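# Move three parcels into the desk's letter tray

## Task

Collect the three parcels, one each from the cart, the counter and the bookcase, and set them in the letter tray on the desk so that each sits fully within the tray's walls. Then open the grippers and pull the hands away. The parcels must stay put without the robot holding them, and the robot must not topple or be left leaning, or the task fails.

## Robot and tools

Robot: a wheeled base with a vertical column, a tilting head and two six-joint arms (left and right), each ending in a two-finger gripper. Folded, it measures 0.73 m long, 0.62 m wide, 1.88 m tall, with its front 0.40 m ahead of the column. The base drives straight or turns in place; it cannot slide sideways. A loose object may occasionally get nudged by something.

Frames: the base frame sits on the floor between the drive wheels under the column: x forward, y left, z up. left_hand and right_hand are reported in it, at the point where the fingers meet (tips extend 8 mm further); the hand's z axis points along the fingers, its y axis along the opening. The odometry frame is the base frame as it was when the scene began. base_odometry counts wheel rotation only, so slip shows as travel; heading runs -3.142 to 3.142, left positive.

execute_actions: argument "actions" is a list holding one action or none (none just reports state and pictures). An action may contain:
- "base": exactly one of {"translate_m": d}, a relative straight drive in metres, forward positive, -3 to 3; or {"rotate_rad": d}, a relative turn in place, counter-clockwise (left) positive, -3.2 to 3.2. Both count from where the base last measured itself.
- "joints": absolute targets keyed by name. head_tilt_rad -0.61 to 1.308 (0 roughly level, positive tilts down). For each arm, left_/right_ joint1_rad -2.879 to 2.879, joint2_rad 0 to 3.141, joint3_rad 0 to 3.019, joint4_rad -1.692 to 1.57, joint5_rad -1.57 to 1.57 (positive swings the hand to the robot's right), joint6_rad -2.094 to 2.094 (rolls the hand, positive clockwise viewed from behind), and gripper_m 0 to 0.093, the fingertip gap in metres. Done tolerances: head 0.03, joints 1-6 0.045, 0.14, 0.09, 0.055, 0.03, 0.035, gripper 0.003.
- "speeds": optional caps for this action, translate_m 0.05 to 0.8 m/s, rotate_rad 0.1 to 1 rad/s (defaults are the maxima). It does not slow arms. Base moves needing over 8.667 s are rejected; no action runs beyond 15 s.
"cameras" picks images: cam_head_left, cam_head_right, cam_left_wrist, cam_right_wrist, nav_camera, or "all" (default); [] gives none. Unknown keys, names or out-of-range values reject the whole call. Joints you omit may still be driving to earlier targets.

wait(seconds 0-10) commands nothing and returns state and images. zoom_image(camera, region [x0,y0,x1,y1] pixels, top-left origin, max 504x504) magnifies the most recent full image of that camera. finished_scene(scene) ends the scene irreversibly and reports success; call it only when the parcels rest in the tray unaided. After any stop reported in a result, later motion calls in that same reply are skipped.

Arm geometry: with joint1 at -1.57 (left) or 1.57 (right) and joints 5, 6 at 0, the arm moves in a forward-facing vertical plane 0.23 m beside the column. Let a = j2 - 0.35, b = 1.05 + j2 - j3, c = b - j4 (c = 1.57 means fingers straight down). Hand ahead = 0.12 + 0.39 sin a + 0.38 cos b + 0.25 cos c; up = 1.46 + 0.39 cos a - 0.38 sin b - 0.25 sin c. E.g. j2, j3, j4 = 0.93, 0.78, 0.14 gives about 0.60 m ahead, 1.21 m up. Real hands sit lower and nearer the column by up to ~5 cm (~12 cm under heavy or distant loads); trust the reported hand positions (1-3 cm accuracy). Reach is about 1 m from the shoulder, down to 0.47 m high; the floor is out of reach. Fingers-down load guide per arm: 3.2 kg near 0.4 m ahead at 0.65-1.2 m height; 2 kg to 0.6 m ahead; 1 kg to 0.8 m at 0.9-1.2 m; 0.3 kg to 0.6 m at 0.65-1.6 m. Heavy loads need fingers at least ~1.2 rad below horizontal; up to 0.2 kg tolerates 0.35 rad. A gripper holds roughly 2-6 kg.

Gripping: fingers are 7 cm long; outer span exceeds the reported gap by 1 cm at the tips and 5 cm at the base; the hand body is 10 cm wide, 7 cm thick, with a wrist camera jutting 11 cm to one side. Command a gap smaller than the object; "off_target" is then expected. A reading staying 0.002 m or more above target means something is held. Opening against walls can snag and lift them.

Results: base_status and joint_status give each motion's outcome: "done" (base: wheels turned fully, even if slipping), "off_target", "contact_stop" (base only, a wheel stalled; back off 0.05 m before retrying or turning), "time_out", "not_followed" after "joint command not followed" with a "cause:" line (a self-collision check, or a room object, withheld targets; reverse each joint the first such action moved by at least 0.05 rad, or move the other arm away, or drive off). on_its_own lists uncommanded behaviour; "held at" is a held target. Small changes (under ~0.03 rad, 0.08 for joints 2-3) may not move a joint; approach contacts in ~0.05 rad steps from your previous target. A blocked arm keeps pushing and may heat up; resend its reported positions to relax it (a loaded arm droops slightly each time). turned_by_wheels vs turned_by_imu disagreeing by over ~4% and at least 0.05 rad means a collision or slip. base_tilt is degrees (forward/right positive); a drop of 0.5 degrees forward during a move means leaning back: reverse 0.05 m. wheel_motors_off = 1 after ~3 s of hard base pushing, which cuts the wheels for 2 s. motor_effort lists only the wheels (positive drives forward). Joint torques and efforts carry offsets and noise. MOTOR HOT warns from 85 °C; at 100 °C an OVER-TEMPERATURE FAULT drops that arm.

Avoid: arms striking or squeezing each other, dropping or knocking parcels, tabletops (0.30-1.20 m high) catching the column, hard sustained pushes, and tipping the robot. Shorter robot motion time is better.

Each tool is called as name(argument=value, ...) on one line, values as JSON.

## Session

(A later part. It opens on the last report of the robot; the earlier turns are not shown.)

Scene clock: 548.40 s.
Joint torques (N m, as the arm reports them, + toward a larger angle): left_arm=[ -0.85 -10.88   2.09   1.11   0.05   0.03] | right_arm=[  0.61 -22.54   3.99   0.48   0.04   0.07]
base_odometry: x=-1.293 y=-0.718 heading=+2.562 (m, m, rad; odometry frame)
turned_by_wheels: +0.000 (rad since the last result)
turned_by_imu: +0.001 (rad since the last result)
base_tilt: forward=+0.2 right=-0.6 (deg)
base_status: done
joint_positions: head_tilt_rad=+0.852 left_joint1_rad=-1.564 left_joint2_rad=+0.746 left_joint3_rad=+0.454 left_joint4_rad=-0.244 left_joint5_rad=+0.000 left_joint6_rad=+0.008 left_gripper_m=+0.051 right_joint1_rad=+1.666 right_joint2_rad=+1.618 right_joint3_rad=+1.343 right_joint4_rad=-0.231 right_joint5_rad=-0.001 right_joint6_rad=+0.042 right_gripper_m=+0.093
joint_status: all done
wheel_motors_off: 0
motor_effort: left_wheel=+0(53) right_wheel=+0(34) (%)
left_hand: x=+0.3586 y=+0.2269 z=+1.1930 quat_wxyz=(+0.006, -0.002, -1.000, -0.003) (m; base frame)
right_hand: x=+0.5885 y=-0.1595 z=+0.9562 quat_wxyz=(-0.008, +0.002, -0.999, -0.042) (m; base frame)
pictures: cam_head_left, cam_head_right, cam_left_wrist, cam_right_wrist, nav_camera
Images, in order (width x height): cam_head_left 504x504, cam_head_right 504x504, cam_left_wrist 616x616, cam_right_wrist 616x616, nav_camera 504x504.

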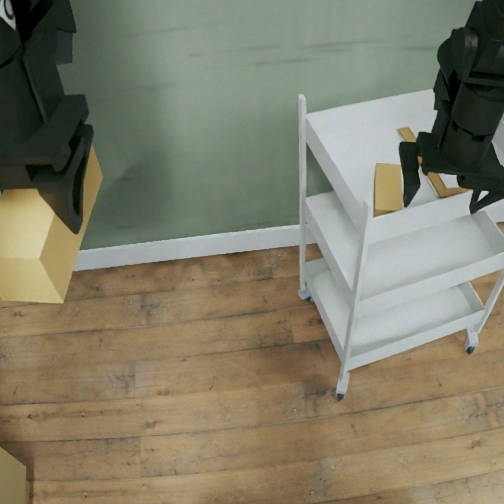

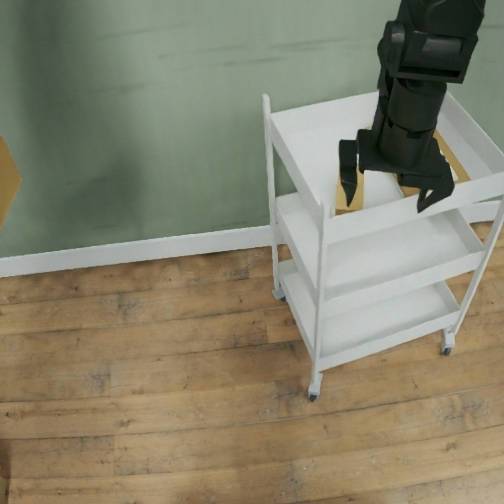

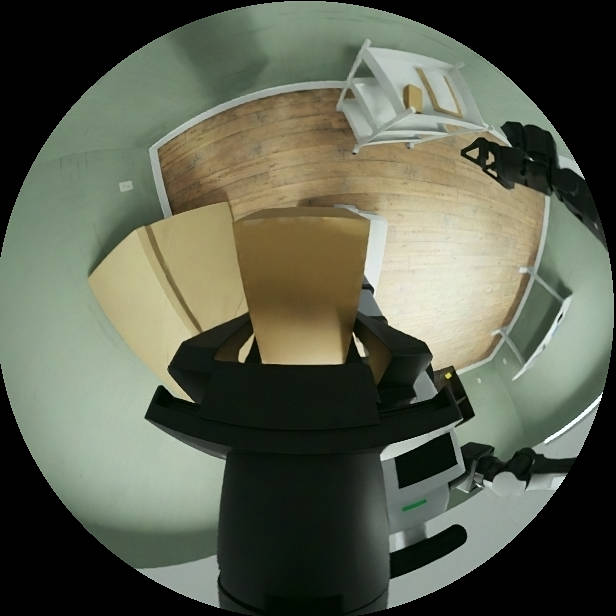

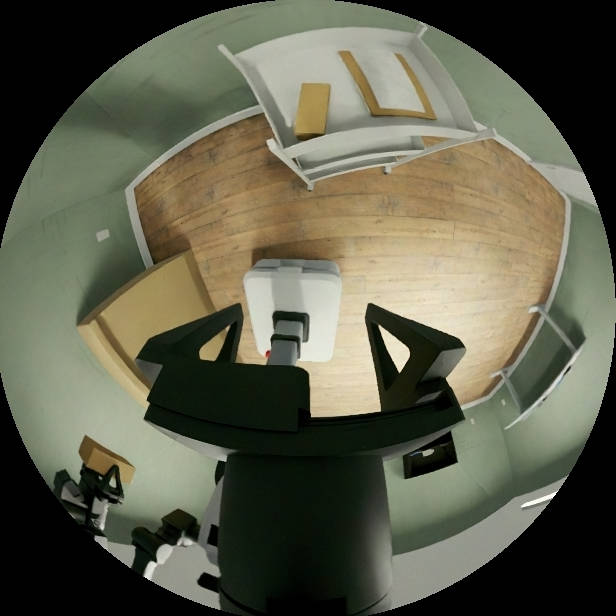

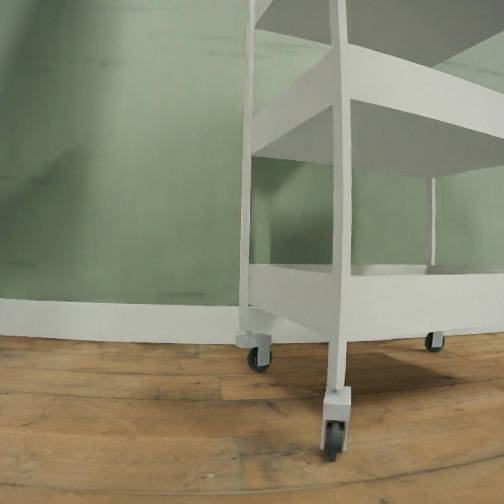

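execute_actions(actions=[{"base": {"translate_m": 0.27}, "joints": {"right_joint6_rad": 0.13, "head_tilt_rad": 1.05}}], cameras=["cam_head_left", "cam_right_wrist", "nav_camera"])

Scene clock: 586.77 s.
Joint torques (N m, as the arm reports them, + toward a larger angle): left_arm=[ -0.5  -10.97   1.84   0.92   0.04   0.  ] | right_arm=[  0.55 -22.25   3.68   0.5    0.04   0.13]
base_odometry: x=-1.519 y=-0.570 heading=+2.561 (m, m, rad; odometry frame)
turned_by_wheels: +0.000 (rad since the last result)
turned_by_imu: +0.002 (rad since the last result)
base_tilt: forward=+0.3 right=-0.5 (deg)
base_status: done
joint_positions: head_tilt_rad=+1.050 left_joint1_rad=-1.564 left_joint2_rad=+0.746 left_joint3_rad=+0.459 left_joint4_rad=-0.242 left_joint5_rad=+0.000 left_joint6_rad=+0.008 left_gripper_m=+0.051 right_joint1_rad=+1.666 right_joint2_rad=+1.615 right_joint3_rad=+1.348 right_joint4_rad=-0.231 right_joint5_rad=-0.001 right_joint6_rad=+0.116 right_gripper_m=+0.093
joint_status: all done
wheel_motors_off: 0
motor_effort: left_wheel=+0(35) right_wheel=+0(33) (%)
left_hand: x=+0.3620 y=+0.2269 z=+1.1935 quat_wxyz=(+0.003, -0.002, -1.000, -0.003) (m; base frame)
right_hand: x=+0.5927 y=-0.1594 z=+0.9580 quat_wxyz=(-0.010, -0.035, -0.998, -0.043) (m; base frame)
pictures: cam_head_left, cam_right_wrist, nav_camera
Images, in order (width x height): cam_head_left 504x504, cam_right_wrist 616x616, nav_camera 504x504.

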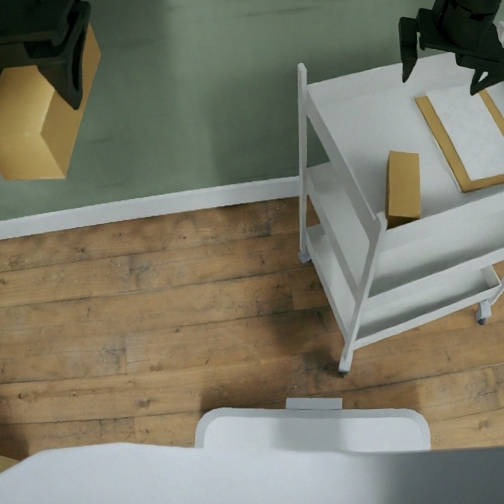

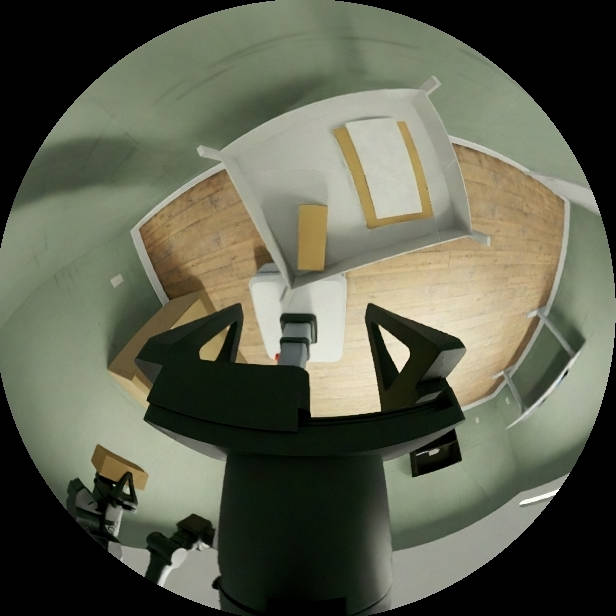

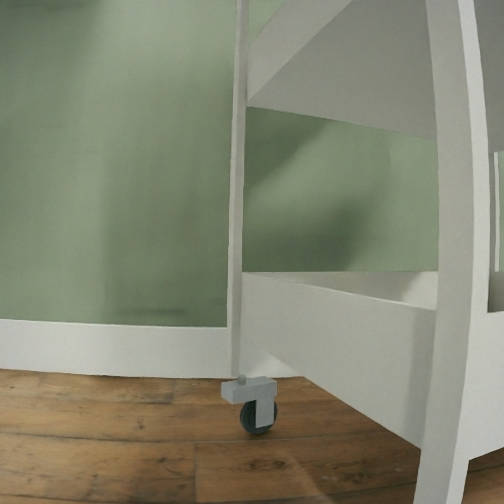

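zoom_image(camera="cam_right_wrist", region=[220, 140, 420, 320])

Region (220, 140, 420, 320) of cam_right_wrist's 616x616 image, scaled by 2.520, with more detail than that image has; it fills the top 454 rows of this view, and the rest is white.

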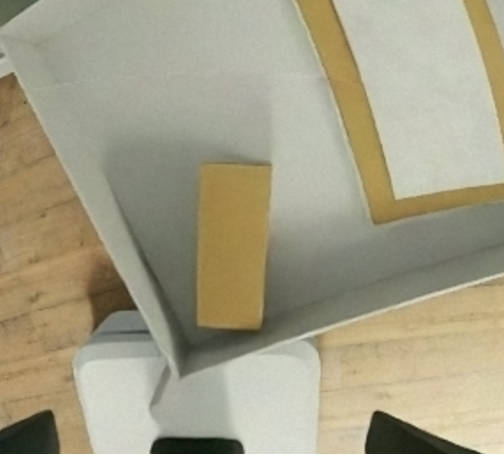

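execute_actions(actions=[{"joints": {"right_joint1_rad": 1.638, "right_joint2_rad": 2.055, "right_joint3_rad": 1.805, "right_joint4_rad": -0.24, "right_joint6_rad": 0.155}}], cameras=["cam_head_left", "cam_right_wrist"])

Scene clock: 631.87 s.
Joint torques (N m, as the arm reports them, + toward a larger angle): left_arm=[ -0.73 -10.43   1.8    1.24   0.01   0.02] | right_arm=[  1.02 -23.3    4.67   0.23   0.06   0.15]
base_odometry: x=-1.519 y=-0.570 heading=+2.561 (m, m, rad; odometry frame)
turned_by_wheels: +0.000 (rad since the last result)
turned_by_imu: +0.002 (rad since the last result)
base_tilt: forward=+0.2 right=-0.5 (deg)
base_status: not commanded
joint_positions: head_tilt_rad=+1.050 left_joint1_rad=-1.564 left_joint2_rad=+0.746 left_joint3_rad=+0.459 left_joint4_rad=-0.242 left_joint5_rad=+0.000 left_joint6_rad=+0.008 left_gripper_m=+0.051 right_joint1_rad=+1.640 right_joint2_rad=+2.062 right_joint3_rad=+1.786 right_joint4_rad=-0.235 right_joint5_rad=-0.001 right_joint6_rad=+0.140 right_gripper_m=+0.093
joint_status: all done
wheel_motors_off: 0
motor_effort: left_wheel=+0(0) right_wheel=+0(1) (%)
left_hand: x=+0.3620 y=+0.2269 z=+1.1935 quat_wxyz=(+0.003, -0.002, -1.000, -0.003) (m; base frame)
right_hand: x=+0.6000 y=-0.1671 z=+0.7859 quat_wxyz=(-0.004, -0.053, -0.998, -0.031) (m; base frame)
pictures: cam_head_left, cam_right_wrist
Images, in order (width x height): cam_head_left 504x504, cam_right_wrist 616x616.

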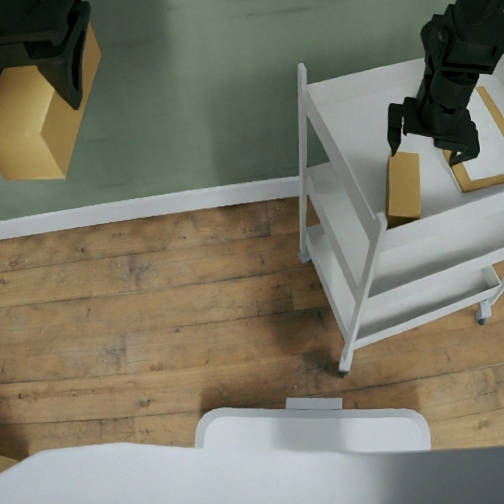

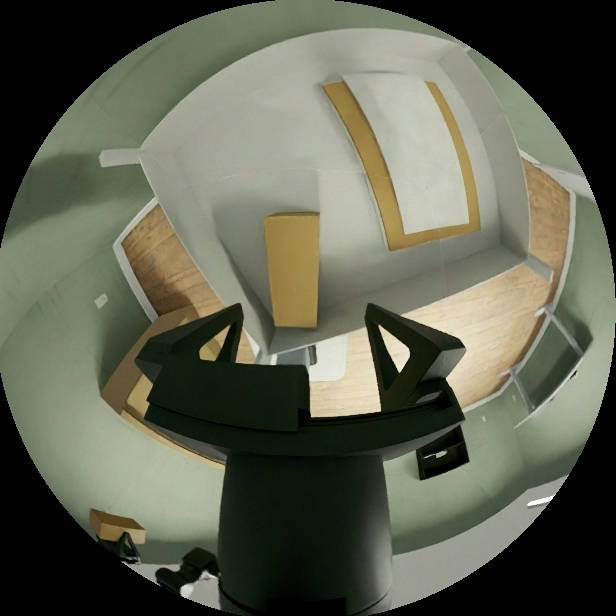

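execute_actions(actions=[{"joints": {"right_joint1_rad": 1.659, "right_joint2_rad": 2.326, "right_joint3_rad": 2.137, "right_joint4_rad": -0.31}}], cameras=["cam_head_left", "cam_right_wrist"])

Scene clock: 656.47 s.
Joint torques (N m, as the arm reports them, + toward a larger angle): left_arm=[ -1.05 -11.02   1.75   0.99   0.04   0.01] | right_arm=[  2.01 -23.1    5.58   0.08  -0.06   0.15]
base_odometry: x=-1.519 y=-0.570 heading=+2.561 (m, m, rad; odometry frame)
turned_by_wheels: +0.000 (rad since the last result)
turned_by_imu: +0.002 (rad since the last result)
base_tilt: forward=+0.2 right=-0.6 (deg)
base_status: not commanded
joint_positions: head_tilt_rad=+1.050 left_joint1_rad=-1.564 left_joint2_rad=+0.746 left_joint3_rad=+0.459 left_joint4_rad=-0.242 left_joint5_rad=+0.000 left_joint6_rad=+0.008 left_gripper_m=+0.051 right_joint1_rad=+1.655 right_joint2_rad=+2.339 right_joint3_rad=+2.112 right_joint4_rad=-0.302 right_joint5_rad=+0.002 right_joint6_rad=+0.139 right_gripper_m=+0.093
joint_status: all done
wheel_motors_off: 0
motor_effort: left_wheel=+0(0) right_wheel=+0(0) (%)
left_hand: x=+0.3620 y=+0.2269 z=+1.1935 quat_wxyz=(+0.003, -0.002, -1.000, -0.003) (m; base frame)
right_hand: x=+0.5832 y=-0.1487 z=+0.6901 quat_wxyz=(+0.005, -0.049, -0.998, -0.035) (m; base frame)
pictures: cam_head_left, cam_right_wrist
Images, in order (width x height): cam_head_left 504x504, cam_right_wrist 616x616.

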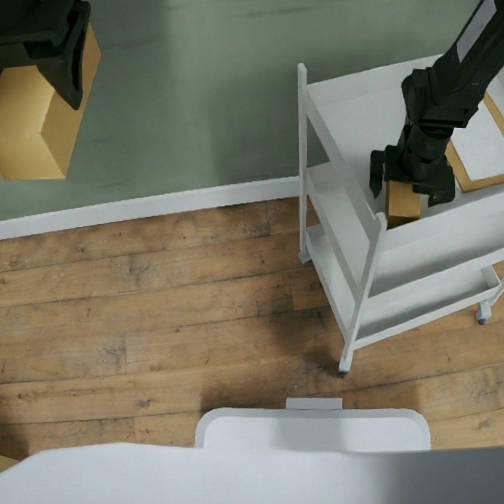

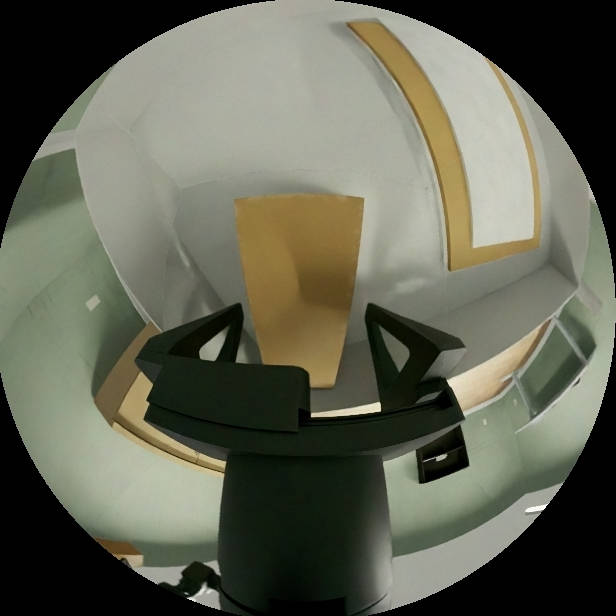

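execute_actions(actions=[{"joints": {"right_gripper_m": 0.02}}], cameras=["cam_right_wrist"])

Scene clock: 660.87 s.
Joint torques (N m, as the arm reports them, + toward a larger angle): left_arm=[ -0.84 -10.51   1.76   1.03   0.01   0.02] | right_arm=[  1.93 -23.05   5.62   0.06  -0.01   0.14]
base_odometry: x=-1.519 y=-0.570 heading=+2.561 (m, m, rad; odometry frame)
turned_by_wheels: +0.000 (rad since the last result)
turned_by_imu: +0.001 (rad since the last result)
base_tilt: forward=+0.2 right=-0.5 (deg)
base_status: not commanded
joint_positions: head_tilt_rad=+1.050 left_joint1_rad=-1.564 left_joint2_rad=+0.746 left_joint3_rad=+0.459 left_joint4_rad=-0.242 left_joint5_rad=+0.000 left_joint6_rad=+0.008 left_gripper_m=+0.051 right_joint1_rad=+1.655 right_joint2_rad=+2.339 right_joint3_rad=+2.112 right_joint4_rad=-0.302 right_joint5_rad=+0.001 right_joint6_rad=+0.141 right_gripper_m=+0.052
joint_status: right_gripper_m off_target (ended at +0.052, target +0.020)
wheel_motors_off: 0
motor_effort: left_wheel=+0(0) right_wheel=+0(0) (%)
left_hand: x=+0.3620 y=+0.2269 z=+1.1935 quat_wxyz=(+0.003, -0.002, -1.000, -0.003) (m; base frame)
right_hand: x=+0.5832 y=-0.1485 z=+0.6901 quat_wxyz=(+0.005, -0.049, -0.998, -0.036) (m; base frame)
pictures: cam_right_wrist
Images, in order (width x height): cam_right_wrist 616x616.

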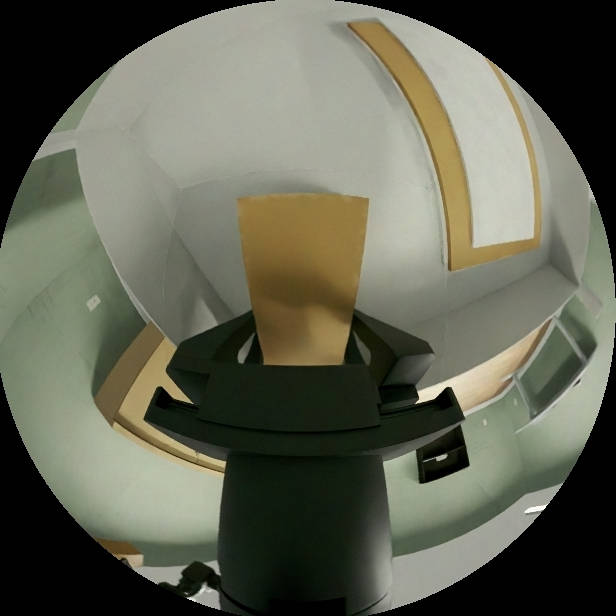

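execute_actions(actions=[{"joints": {"right_joint2_rad": 2.0, "right_joint3_rad": 1.99, "right_joint4_rad": -0.5, "head_tilt_rad": 1.2}}], cameras=["cam_head_left", "cam_head_right", "cam_right_wrist", "cam_left_wrist"])

Scene clock: 716.47 s.
Joint torques (N m, as the arm reports them, + toward a larger angle): left_arm=[ -1.12 -10.64   1.78   1.01   0.08   0.02] | right_arm=[  1.58 -26.57   5.14   0.24   0.09   0.14]
base_odometry: x=-1.519 y=-0.570 heading=+2.561 (m, m, rad; odometry frame)
turned_by_wheels: +0.000 (rad since the last result)
turned_by_imu: +0.002 (rad since the last result)
base_tilt: forward=+0.1 right=-0.5 (deg)
base_status: not commanded
joint_positions: head_tilt_rad=+1.197 left_joint1_rad=-1.564 left_joint2_rad=+0.746 left_joint3_rad=+0.459 left_joint4_rad=-0.242 left_joint5_rad=+0.000 left_joint6_rad=+0.008 left_gripper_m=+0.051 right_joint1_rad=+1.656 right_joint2_rad=+2.011 right_joint3_rad=+1.990 right_joint4_rad=-0.497 right_joint5_rad=-0.002 right_joint6_rad=+0.140 right_gripper_m=+0.051
joint_status: all done
wheel_motors_off: 0
motor_effort: left_wheel=+0(0) right_wheel=+0(0) (%)
left_hand: x=+0.3620 y=+0.2269 z=+1.1935 quat_wxyz=(+0.003, -0.002, -1.000, -0.003) (m; base frame)
right_hand: x=+0.6910 y=-0.1533 z=+0.8424 quat_wxyz=(+0.000, -0.049, -0.998, -0.038) (m; base frame)
pictures: cam_head_left, cam_head_right, cam_left_wrist, cam_right_wrist
Images, in order (width x height): cam_head_left 504x504, cam_head_right 504x504, cam_left_wrist 616x616, cam_right_wrist 616x616.

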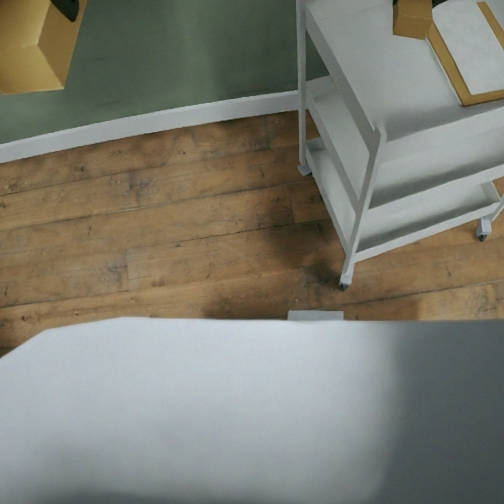

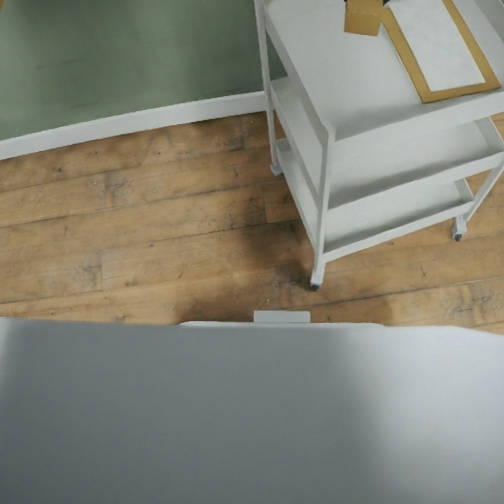

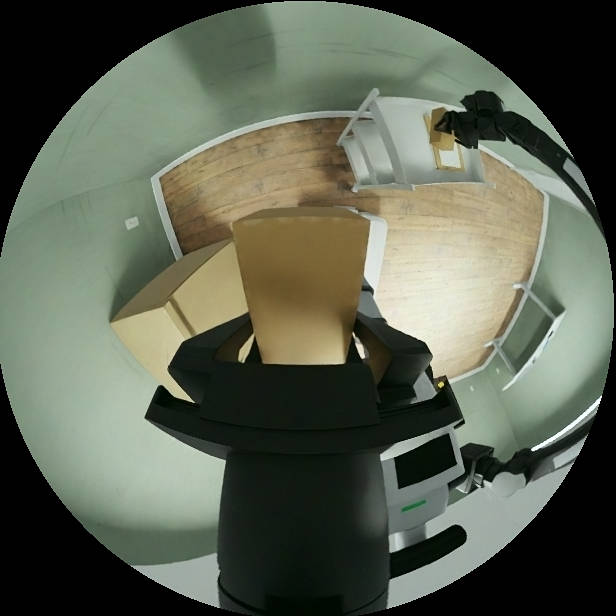

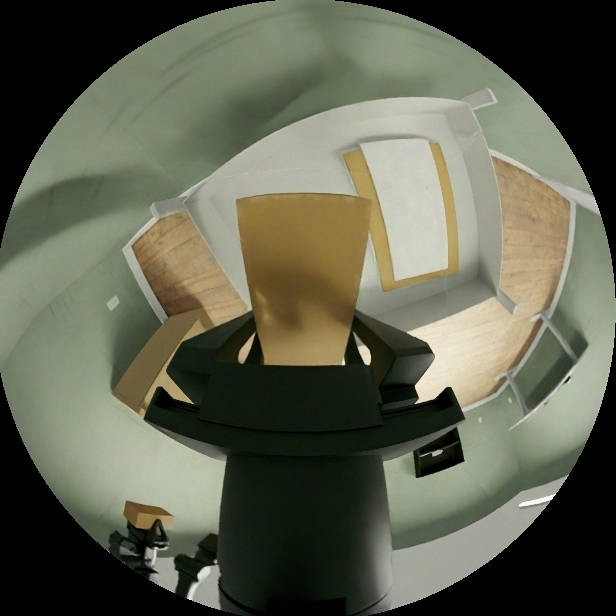

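execute_actions(actions=[{"base": {"rotate_rad": -1.971}, "joints": {"right_joint1_rad": 1.57, "right_joint2_rad": 1.03, "right_joint3_rad": 0.885, "right_joint4_rad": -0.36, "right_joint6_rad": 0.22, "head_tilt_rad": 0.35}}], cameras=["cam_head_left", "cam_head_right", "cam_right_wrist", "nav_camera"])

Scene clock: 778.30 s.
Joint torques (N m, as the arm reports them, + toward a larger angle): left_arm=[ -0.84 -11.04   1.74   1.01   0.06   0.01] | right_arm=[ -0.24 -17.59   4.26   0.56   0.11   0.14]
base_odometry: x=-1.519 y=-0.570 heading=+0.591 (m, m, rad; odometry frame)
turned_by_wheels: -1.971 (rad since the last result)
turned_by_imu: -1.956 (rad since the last result)
base_tilt: forward=+0.1 right=-0.6 (deg)
base_status: done
joint_positions: head_tilt_rad=+0.369 left_joint1_rad=-1.564 left_joint2_rad=+0.746 left_joint3_rad=+0.459 left_joint4_rad=-0.242 left_joint5_rad=+0.000 left_joint6_rad=+0.008 left_gripper_m=+0.051 right_joint1_rad=+1.568 right_joint2_rad=+1.035 right_joint3_rad=+0.883 right_joint4_rad=-0.363 right_joint5_rad=-0.001 right_joint6_rad=+0.206 right_gripper_m=+0.051
joint_status: all done
wheel_motors_off: 0
motor_effort: left_wheel=+0(39) right_wheel=+0(41) (%)
left_hand: x=+0.3620 y=+0.2269 z=+1.1935 quat_wxyz=(+0.003, -0.002, -1.000, -0.003) (m; base frame)
right_hand: x=+0.5089 y=-0.2268 z=+1.1514 quat_wxyz=(-0.004, -0.103, -0.995, +0.001) (m; base frame)
pictures: cam_head_left, cam_head_right, cam_right_wrist, nav_camera
Images, in order (width x height): cam_head_left 504x504, cam_head_right 504x504, cam_right_wrist 616x616, nav_camera 504x504.

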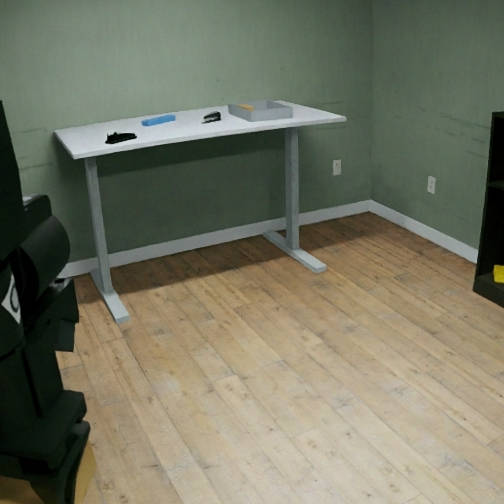

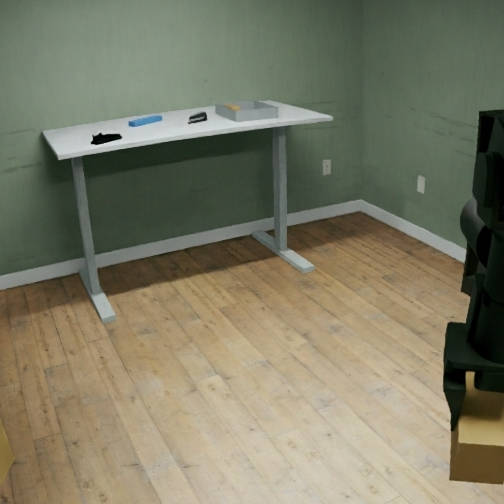

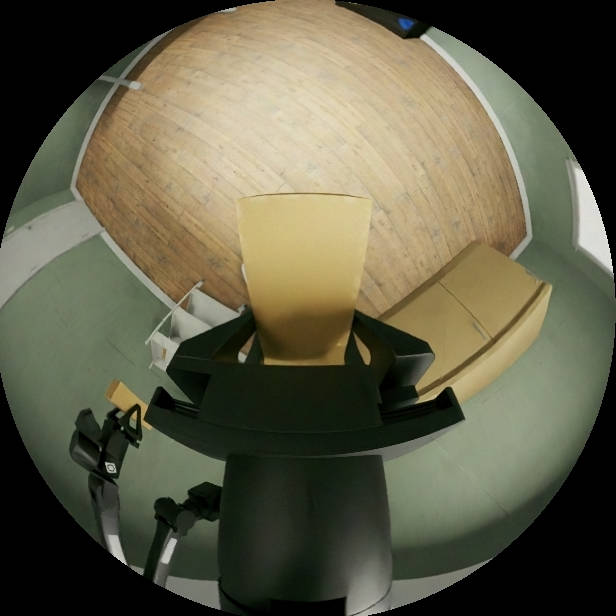

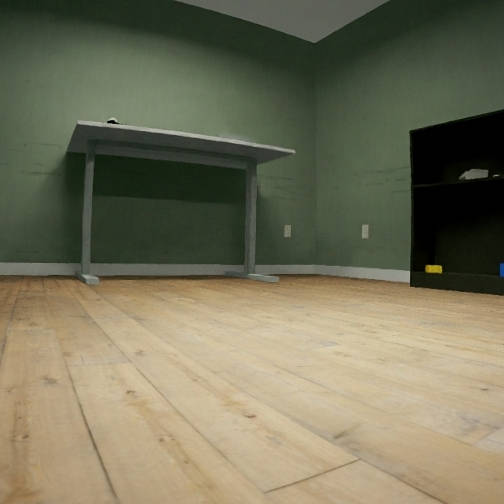

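zoom_image(camera="cam_head_left", region=[190, 80, 350, 150])

zoom_image(camera="nav_camera", region=[180, 110, 340, 300])

Region (190, 80, 350, 150) of cam_head_left's 504x504 image, scaled by 3.150, with more detail than that image has; it fills the top 220 rows of this view, and the rest is white.

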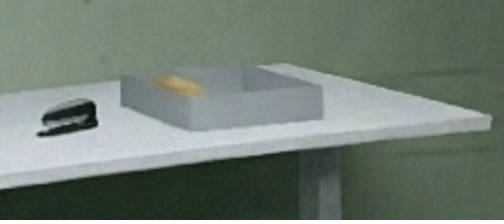

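Region (180, 110, 340, 300) of nav_camera's 504x504 image, scaled by 2.653, with more detail than that image has; it fills the left 424 columns of this view, and the rest is white.

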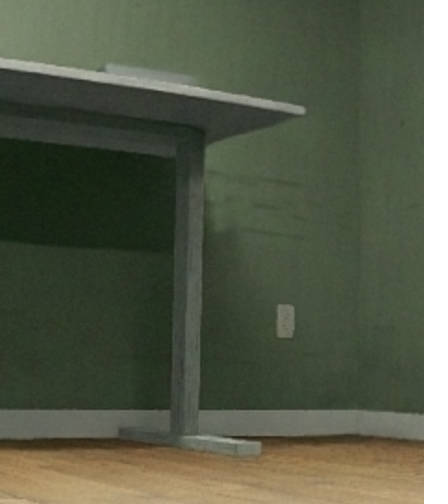

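execute_actions(actions=[{"base": {"translate_m": 2.70}, "joints": {"left_joint2_rad": 1.265, "left_joint3_rad": 1.22, "left_joint4_rad": -0.46, "left_joint6_rad": 1.11, "head_tilt_rad": 0.8}}], cameras=["cam_head_left", "cam_head_right", "cam_left_wrist", "nav_camera"])

Scene clock: 809.20 s.
Joint torques (N m, as the arm reports them, + toward a larger angle): left_arm=[ -0.94 -19.35   4.58   0.27   0.08   0.2 ] | right_arm=[ -0.16 -17.6    4.18   0.58   0.11   0.14]
base_odometry: x=+0.724 y=+0.933 heading=+0.590 (m, m, rad; odometry frame)
turned_by_wheels: +0.000 (rad since the last result)
turned_by_imu: +0.006 (rad since the last result)
base_tilt: forward=+0.3 right=-0.5 (deg)
base_status: done
joint_positions: head_tilt_rad=+0.802 left_joint1_rad=-1.564 left_joint2_rad=+1.260 left_joint3_rad=+1.202 left_joint4_rad=-0.452 left_joint5_rad=+0.000 left_joint6_rad=+1.103 left_gripper_m=+0.052 right_joint1_rad=+1.568 right_joint2_rad=+1.035 right_joint3_rad=+0.883 right_joint4_rad=-0.363 right_joint5_rad=-0.001 right_joint6_rad=+0.206 right_gripper_m=+0.051
joint_status: all done
wheel_motors_off: 0
motor_effort: left_wheel=+0(51) right_wheel=+0(43) (%)
left_hand: x=+0.6034 y=+0.2282 z=+1.1039 quat_wxyz=(-0.004, -0.523, -0.853, -0.006) (m; base frame)
right_hand: x=+0.5089 y=-0.2268 z=+1.1514 quat_wxyz=(-0.004, -0.103, -0.995, +0.001) (m; base frame)
pictures: cam_head_left, cam_head_right, cam_left_wrist, nav_camera
Images, in order (width x height): cam_head_left 504x504, cam_head_right 504x504, cam_left_wrist 616x616, nav_camera 504x504.

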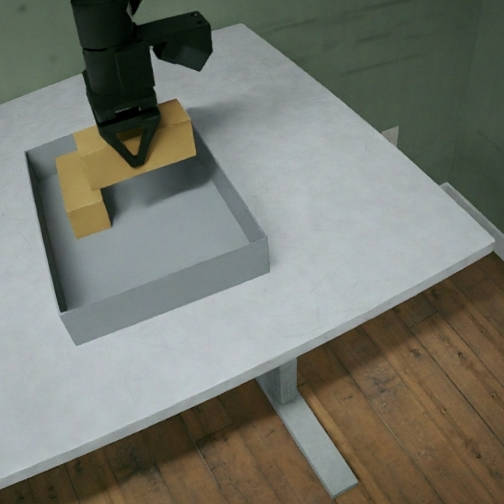

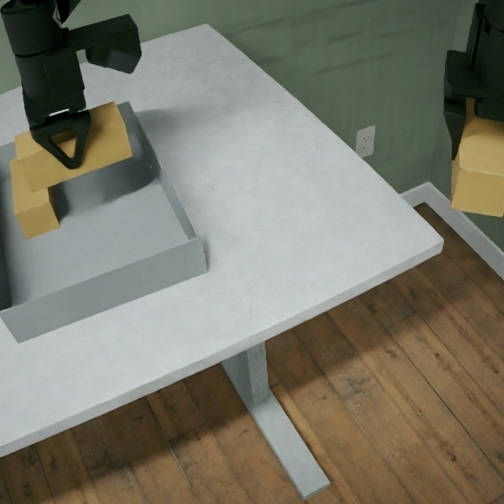

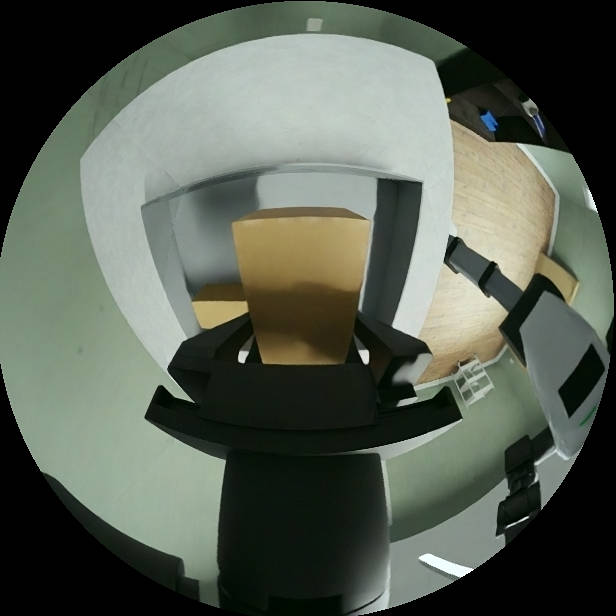

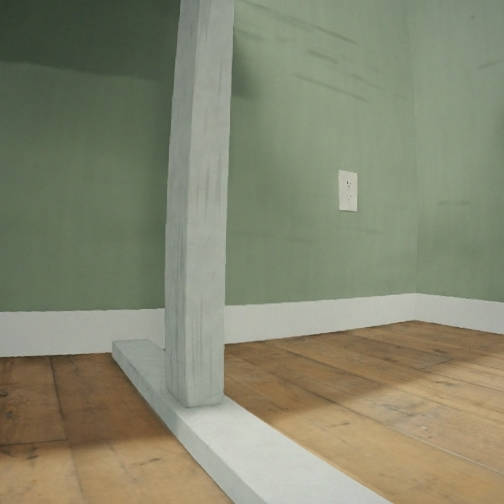

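zoom_image(camera="cam_left_wrist", region=[120, 140, 460, 380])

Region (120, 140, 460, 380) of cam_left_wrist's 616x616 image, scaled by 1.482, with more detail than that image has; it fills the top 356 rows of this view, and the rest is white.

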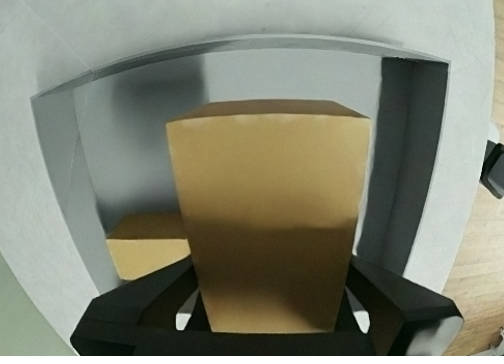

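execute_actions(actions=[{"joints": {"left_joint2_rad": 1.52, "left_joint4_rad": -0.195}}], cameras=["cam_head_left", "cam_left_wrist"])

Scene clock: 842.37 s.
Joint torques (N m, as the arm reports them, + toward a larger angle): left_arm=[ -0.54 -20.95   1.72   1.13   0.15   0.21] | right_arm=[ -0.26 -17.45   4.21   0.54   0.11   0.14]
base_odometry: x=+0.724 y=+0.933 heading=+0.590 (m, m, rad; odometry frame)
turned_by_wheels: +0.000 (rad since the last result)
turned_by_imu: +0.002 (rad since the last result)
base_tilt: forward=+0.2 right=-0.6 (deg)
base_status: not commanded
joint_positions: head_tilt_rad=+0.802 left_joint1_rad=-1.564 left_joint2_rad=+1.539 left_joint3_rad=+1.213 left_joint4_rad=-0.212 left_joint5_rad=-0.002 left_joint6_rad=+1.103 left_gripper_m=+0.052 right_joint1_rad=+1.568 right_joint2_rad=+1.035 right_joint3_rad=+0.883 right_joint4_rad=-0.363 right_joint5_rad=-0.001 right_joint6_rad=+0.206 right_gripper_m=+0.051
joint_status: all done
wheel_motors_off: 0
motor_effort: left_wheel=-1(1) right_wheel=+1(2) (%)
left_hand: x=+0.5528 y=+0.2290 z=+0.9779 quat_wxyz=(+0.008, -0.523, -0.852, +0.001) (m; base frame)
right_hand: x=+0.5089 y=-0.2268 z=+1.1514 quat_wxyz=(-0.004, -0.103, -0.995, +0.001) (m; base frame)
pictures: cam_head_left, cam_left_wrist
Images, in order (width x height): cam_head_left 504x504, cam_left_wrist 616x616.

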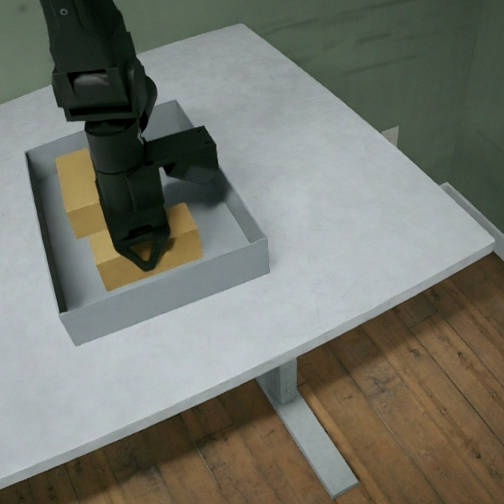

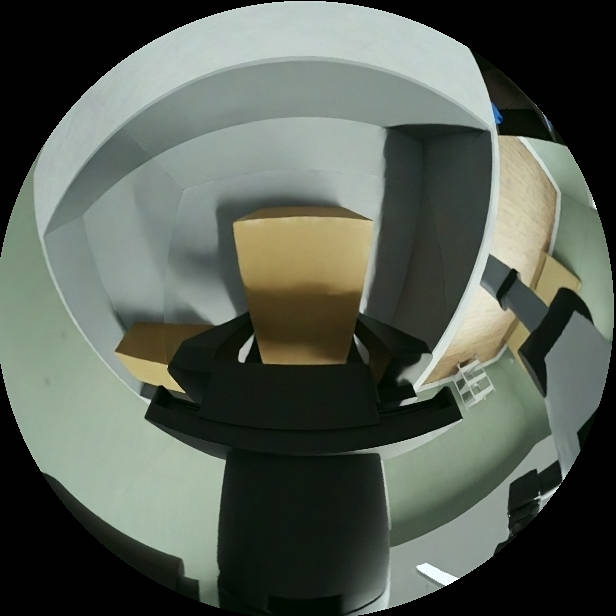

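execute_actions(actions=[{"joints": {"left_gripper_m": 0.072}}], cameras=["cam_head_left", "cam_left_wrist"])

Scene clock: 849.90 s.
Joint torques (N m, as the arm reports them, + toward a larger angle): left_arm=[ -0.78 -21.02   1.72   1.38   0.17   0.2 ] | right_arm=[ -0.2  -17.6    4.24   0.55   0.11   0.14]
base_odometry: x=+0.724 y=+0.933 heading=+0.590 (m, m, rad; odometry frame)
turned_by_wheels: +0.000 (rad since the last result)
turned_by_imu: +0.001 (rad since the last result)
base_tilt: forward=+0.3 right=-0.5 (deg)
base_status: not commanded
joint_positions: head_tilt_rad=+0.802 left_joint1_rad=-1.564 left_joint2_rad=+1.539 left_joint3_rad=+1.213 left_joint4_rad=-0.212 left_joint5_rad=-0.002 left_joint6_rad=+1.103 left_gripper_m=+0.072 right_joint1_rad=+1.568 right_joint2_rad=+1.035 right_joint3_rad=+0.883 right_joint4_rad=-0.363 right_joint5_rad=-0.001 right_joint6_rad=+0.206 right_gripper_m=+0.051
joint_status: all done
wheel_motors_off: 0
motor_effort: left_wheel=-1(1) right_wheel=+1(1) (%)
left_hand: x=+0.5528 y=+0.2290 z=+0.9779 quat_wxyz=(+0.008, -0.523, -0.852, +0.001) (m; base frame)
right_hand: x=+0.5089 y=-0.2268 z=+1.1514 quat_wxyz=(-0.004, -0.103, -0.995, +0.001) (m; base frame)
pictures: cam_head_left, cam_left_wrist
Images, in order (width x height): cam_head_left 504x504, cam_left_wrist 616x616.

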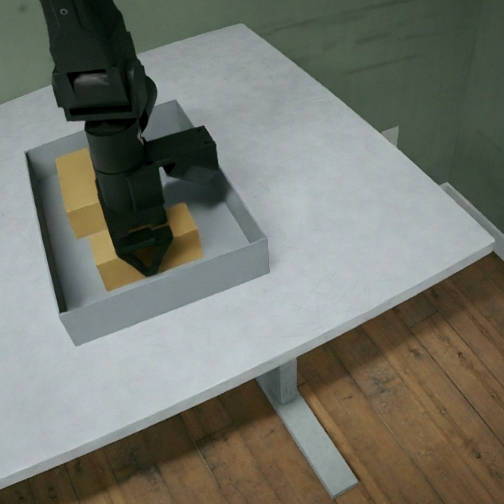

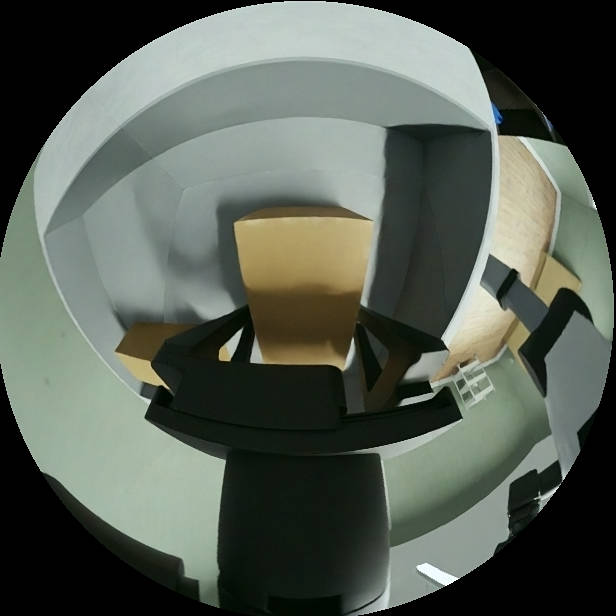

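execute_actions(actions=[{"joints": {"left_gripper_m": 0.086, "left_joint2_rad": 1.27, "left_joint3_rad": 1.11, "left_joint4_rad": -0.38, "right_joint2_rad": 1.445, "right_joint3_rad": 1.69, "right_joint4_rad": -0.745, "right_joint6_rad": 0.15}}], cameras=["cam_head_left", "cam_left_wrist"])

Scene clock: 877.10 s.
Joint torques (N m, as the arm reports them, + toward a larger angle): left_arm=[ -0.65 -17.73   3.11  -0.01   0.15   0.16] | right_arm=[ -0.17 -25.44   9.08   0.05   0.1   -0.1 ]
base_odometry: x=+0.724 y=+0.933 heading=+0.590 (m, m, rad; odometry frame)
turned_by_wheels: +0.000 (rad since the last result)
turned_by_imu: +0.002 (rad since the last result)
base_tilt: forward=+0.2 right=-0.6 (deg)
base_status: not commanded
joint_positions: head_tilt_rad=+0.802 left_joint1_rad=-1.564 left_joint2_rad=+1.255 left_joint3_rad=+1.107 left_joint4_rad=-0.368 left_joint5_rad=-0.002 left_joint6_rad=+1.104 left_gripper_m=+0.086 right_joint1_rad=+1.568 right_joint2_rad=+1.440 right_joint3_rad=+1.668 right_joint4_rad=-0.736 right_joint5_rad=-0.001 right_joint6_rad=+0.160 right_gripper_m=+0.051
joint_status: all done
wheel_motors_off: 0
motor_effort: left_wheel=-1(1) right_wheel=+1(2) (%)
left_hand: x=+0.5695 y=+0.2284 z=+1.0916 quat_wxyz=(-0.001, -0.523, -0.852, -0.005) (m; base frame)
right_hand: x=+0.7302 y=-0.2272 z=+1.1079 quat_wxyz=(-0.008, -0.081, -0.997, +0.000) (m; base frame)
pictures: cam_head_left, cam_left_wrist
Images, in order (width x height): cam_head_left 504x504, cam_left_wrist 616x616.

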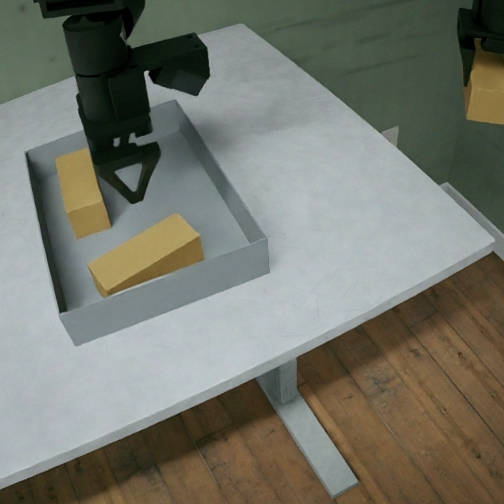

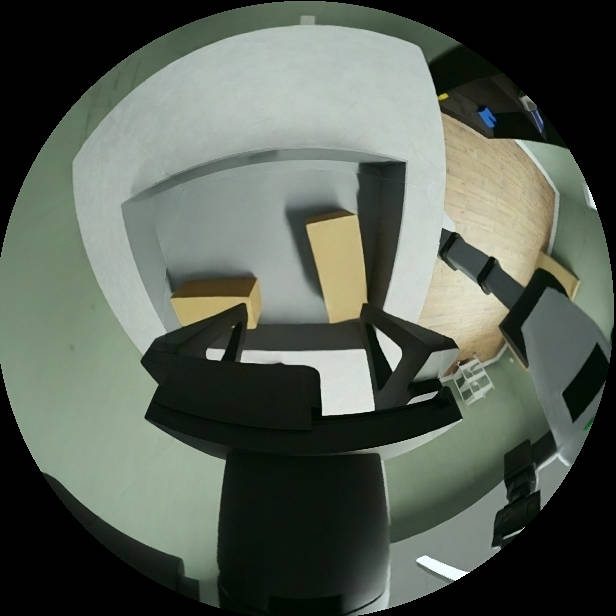

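execute_actions(actions=[{"base": {"rotate_rad": 0.655}, "joints": {"left_joint2_rad": 1.0, "left_joint3_rad": 0.95, "left_joint4_rad": -0.46, "left_joint6_rad": 0.0, "head_tilt_rad": 0.7}}], cameras=["cam_head_right", "cam_right_wrist"])

Scene clock: 887.63 s.
Joint torques (N m, as the arm reports them, + toward a larger angle): left_arm=[ -0.7  -15.61   3.89   0.35   0.06   0.06] | right_arm=[ -0.49 -25.3    9.16   0.05   0.09  -0.1 ]
base_odometry: x=+0.724 y=+0.933 heading=+1.245 (m, m, rad; odometry frame)
turned_by_wheels: +0.655 (rad since the last result)
turned_by_imu: +0.650 (rad since the last result)
base_tilt: forward=+0.2 right=-0.5 (deg)
base_status: done
joint_positions: head_tilt_rad=+0.717 left_joint1_rad=-1.565 left_joint2_rad=+0.987 left_joint3_rad=+0.945 left_joint4_rad=-0.453 left_joint5_rad=-0.001 left_joint6_rad=+0.007 left_gripper_m=+0.086 right_joint1_rad=+1.574 right_joint2_rad=+1.440 right_joint3_rad=+1.668 right_joint4_rad=-0.736 right_joint5_rad=-0.001 right_joint6_rad=+0.160 right_gripper_m=+0.051
joint_status: all done
wheel_motors_off: 0
motor_effort: left_wheel=+0(41) right_wheel=+0(35) (%)
left_hand: x=+0.5380 y=+0.2275 z=+1.1803 quat_wxyz=(-0.014, -0.002, -1.000, -0.003) (m; base frame)
right_hand: x=+0.7302 y=-0.2232 z=+1.1079 quat_wxyz=(-0.008, -0.079, -0.997, -0.002) (m; base frame)
pictures: cam_head_right, cam_right_wrist
Images, in order (width x height): cam_head_right 504x504, cam_right_wrist 616x616.

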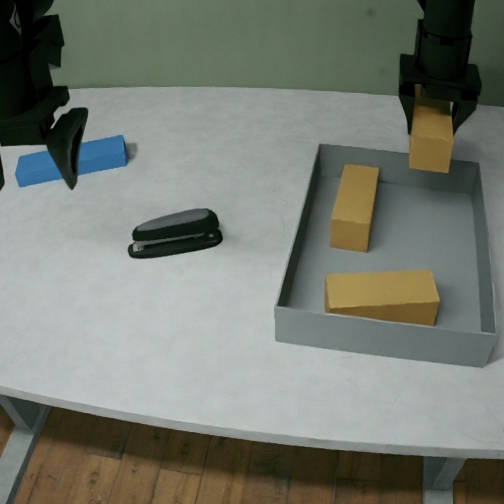

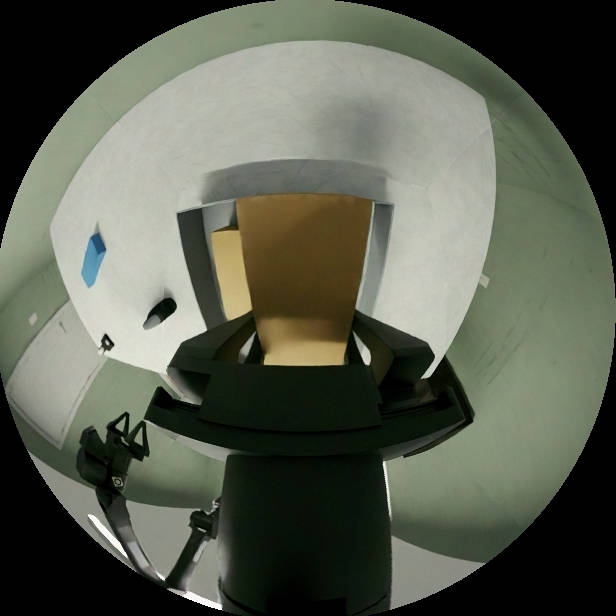

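zoom_image(camera="cam_right_wrist", region=[160, 150, 420, 350])

Region (160, 150, 420, 350) of cam_right_wrist's 616x616 image, scaled by 1.938, with more detail than that image has; it fills the top 388 rows of this view, and the rest is white.

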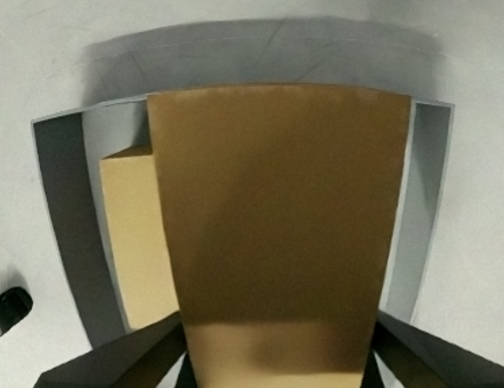

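execute_actions(actions=[{"joints": {"right_joint1_rad": 1.553, "right_joint2_rad": 1.60, "right_joint3_rad": 1.56, "right_joint4_rad": -0.455}}], cameras=["cam_head_right", "cam_right_wrist"])

Scene clock: 912.23 s.
Joint torques (N m, as the arm reports them, + toward a larger angle): left_arm=[ -0.77 -16.15   3.87   0.31   0.06   0.07] | right_arm=[ -0.71 -26.35   4.79   0.84   0.11  -0.1 ]
base_odometry: x=+0.724 y=+0.933 heading=+1.245 (m, m, rad; odometry frame)
turned_by_wheels: +0.000 (rad since the last result)
turned_by_imu: +0.001 (rad since the last result)
base_tilt: forward=+0.1 right=-0.6 (deg)
base_status: not commanded
joint_positions: head_tilt_rad=+0.717 left_joint1_rad=-1.565 left_joint2_rad=+0.987 left_joint3_rad=+0.945 left_joint4_rad=-0.453 left_joint5_rad=-0.001 left_joint6_rad=+0.007 left_gripper_m=+0.086 right_joint1_rad=+1.557 right_joint2_rad=+1.621 right_joint3_rad=+1.559 right_joint4_rad=-0.466 right_joint5_rad=-0.001 right_joint6_rad=+0.160 right_gripper_m=+0.051
joint_status: all done
wheel_motors_off: 0
motor_effort: left_wheel=-4(5) right_wheel=+5(6) (%)
left_hand: x=+0.5380 y=+0.2275 z=+1.1803 quat_wxyz=(-0.014, -0.002, -1.000, -0.003) (m; base frame)
right_hand: x=+0.6610 y=-0.2352 z=+0.9806 quat_wxyz=(+0.002, -0.084, -0.996, +0.006) (m; base frame)
pictures: cam_head_right, cam_right_wrist
Images, in order (width x height): cam_head_right 504x504, cam_right_wrist 616x616.

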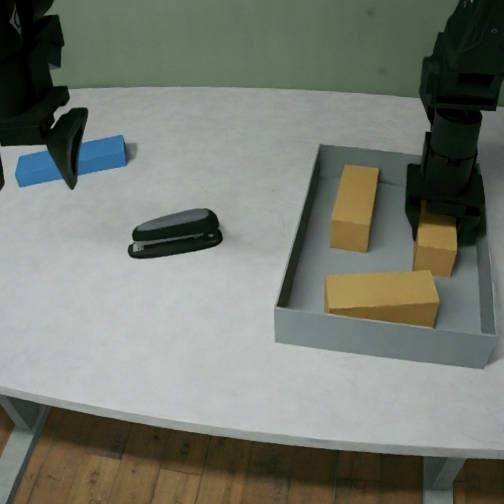

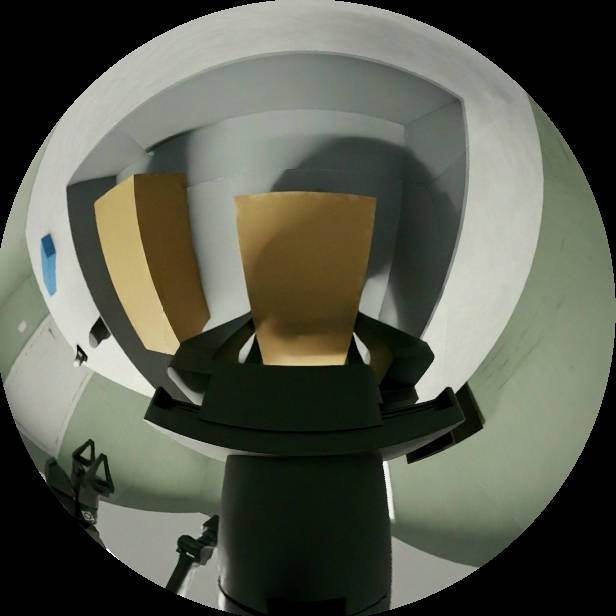

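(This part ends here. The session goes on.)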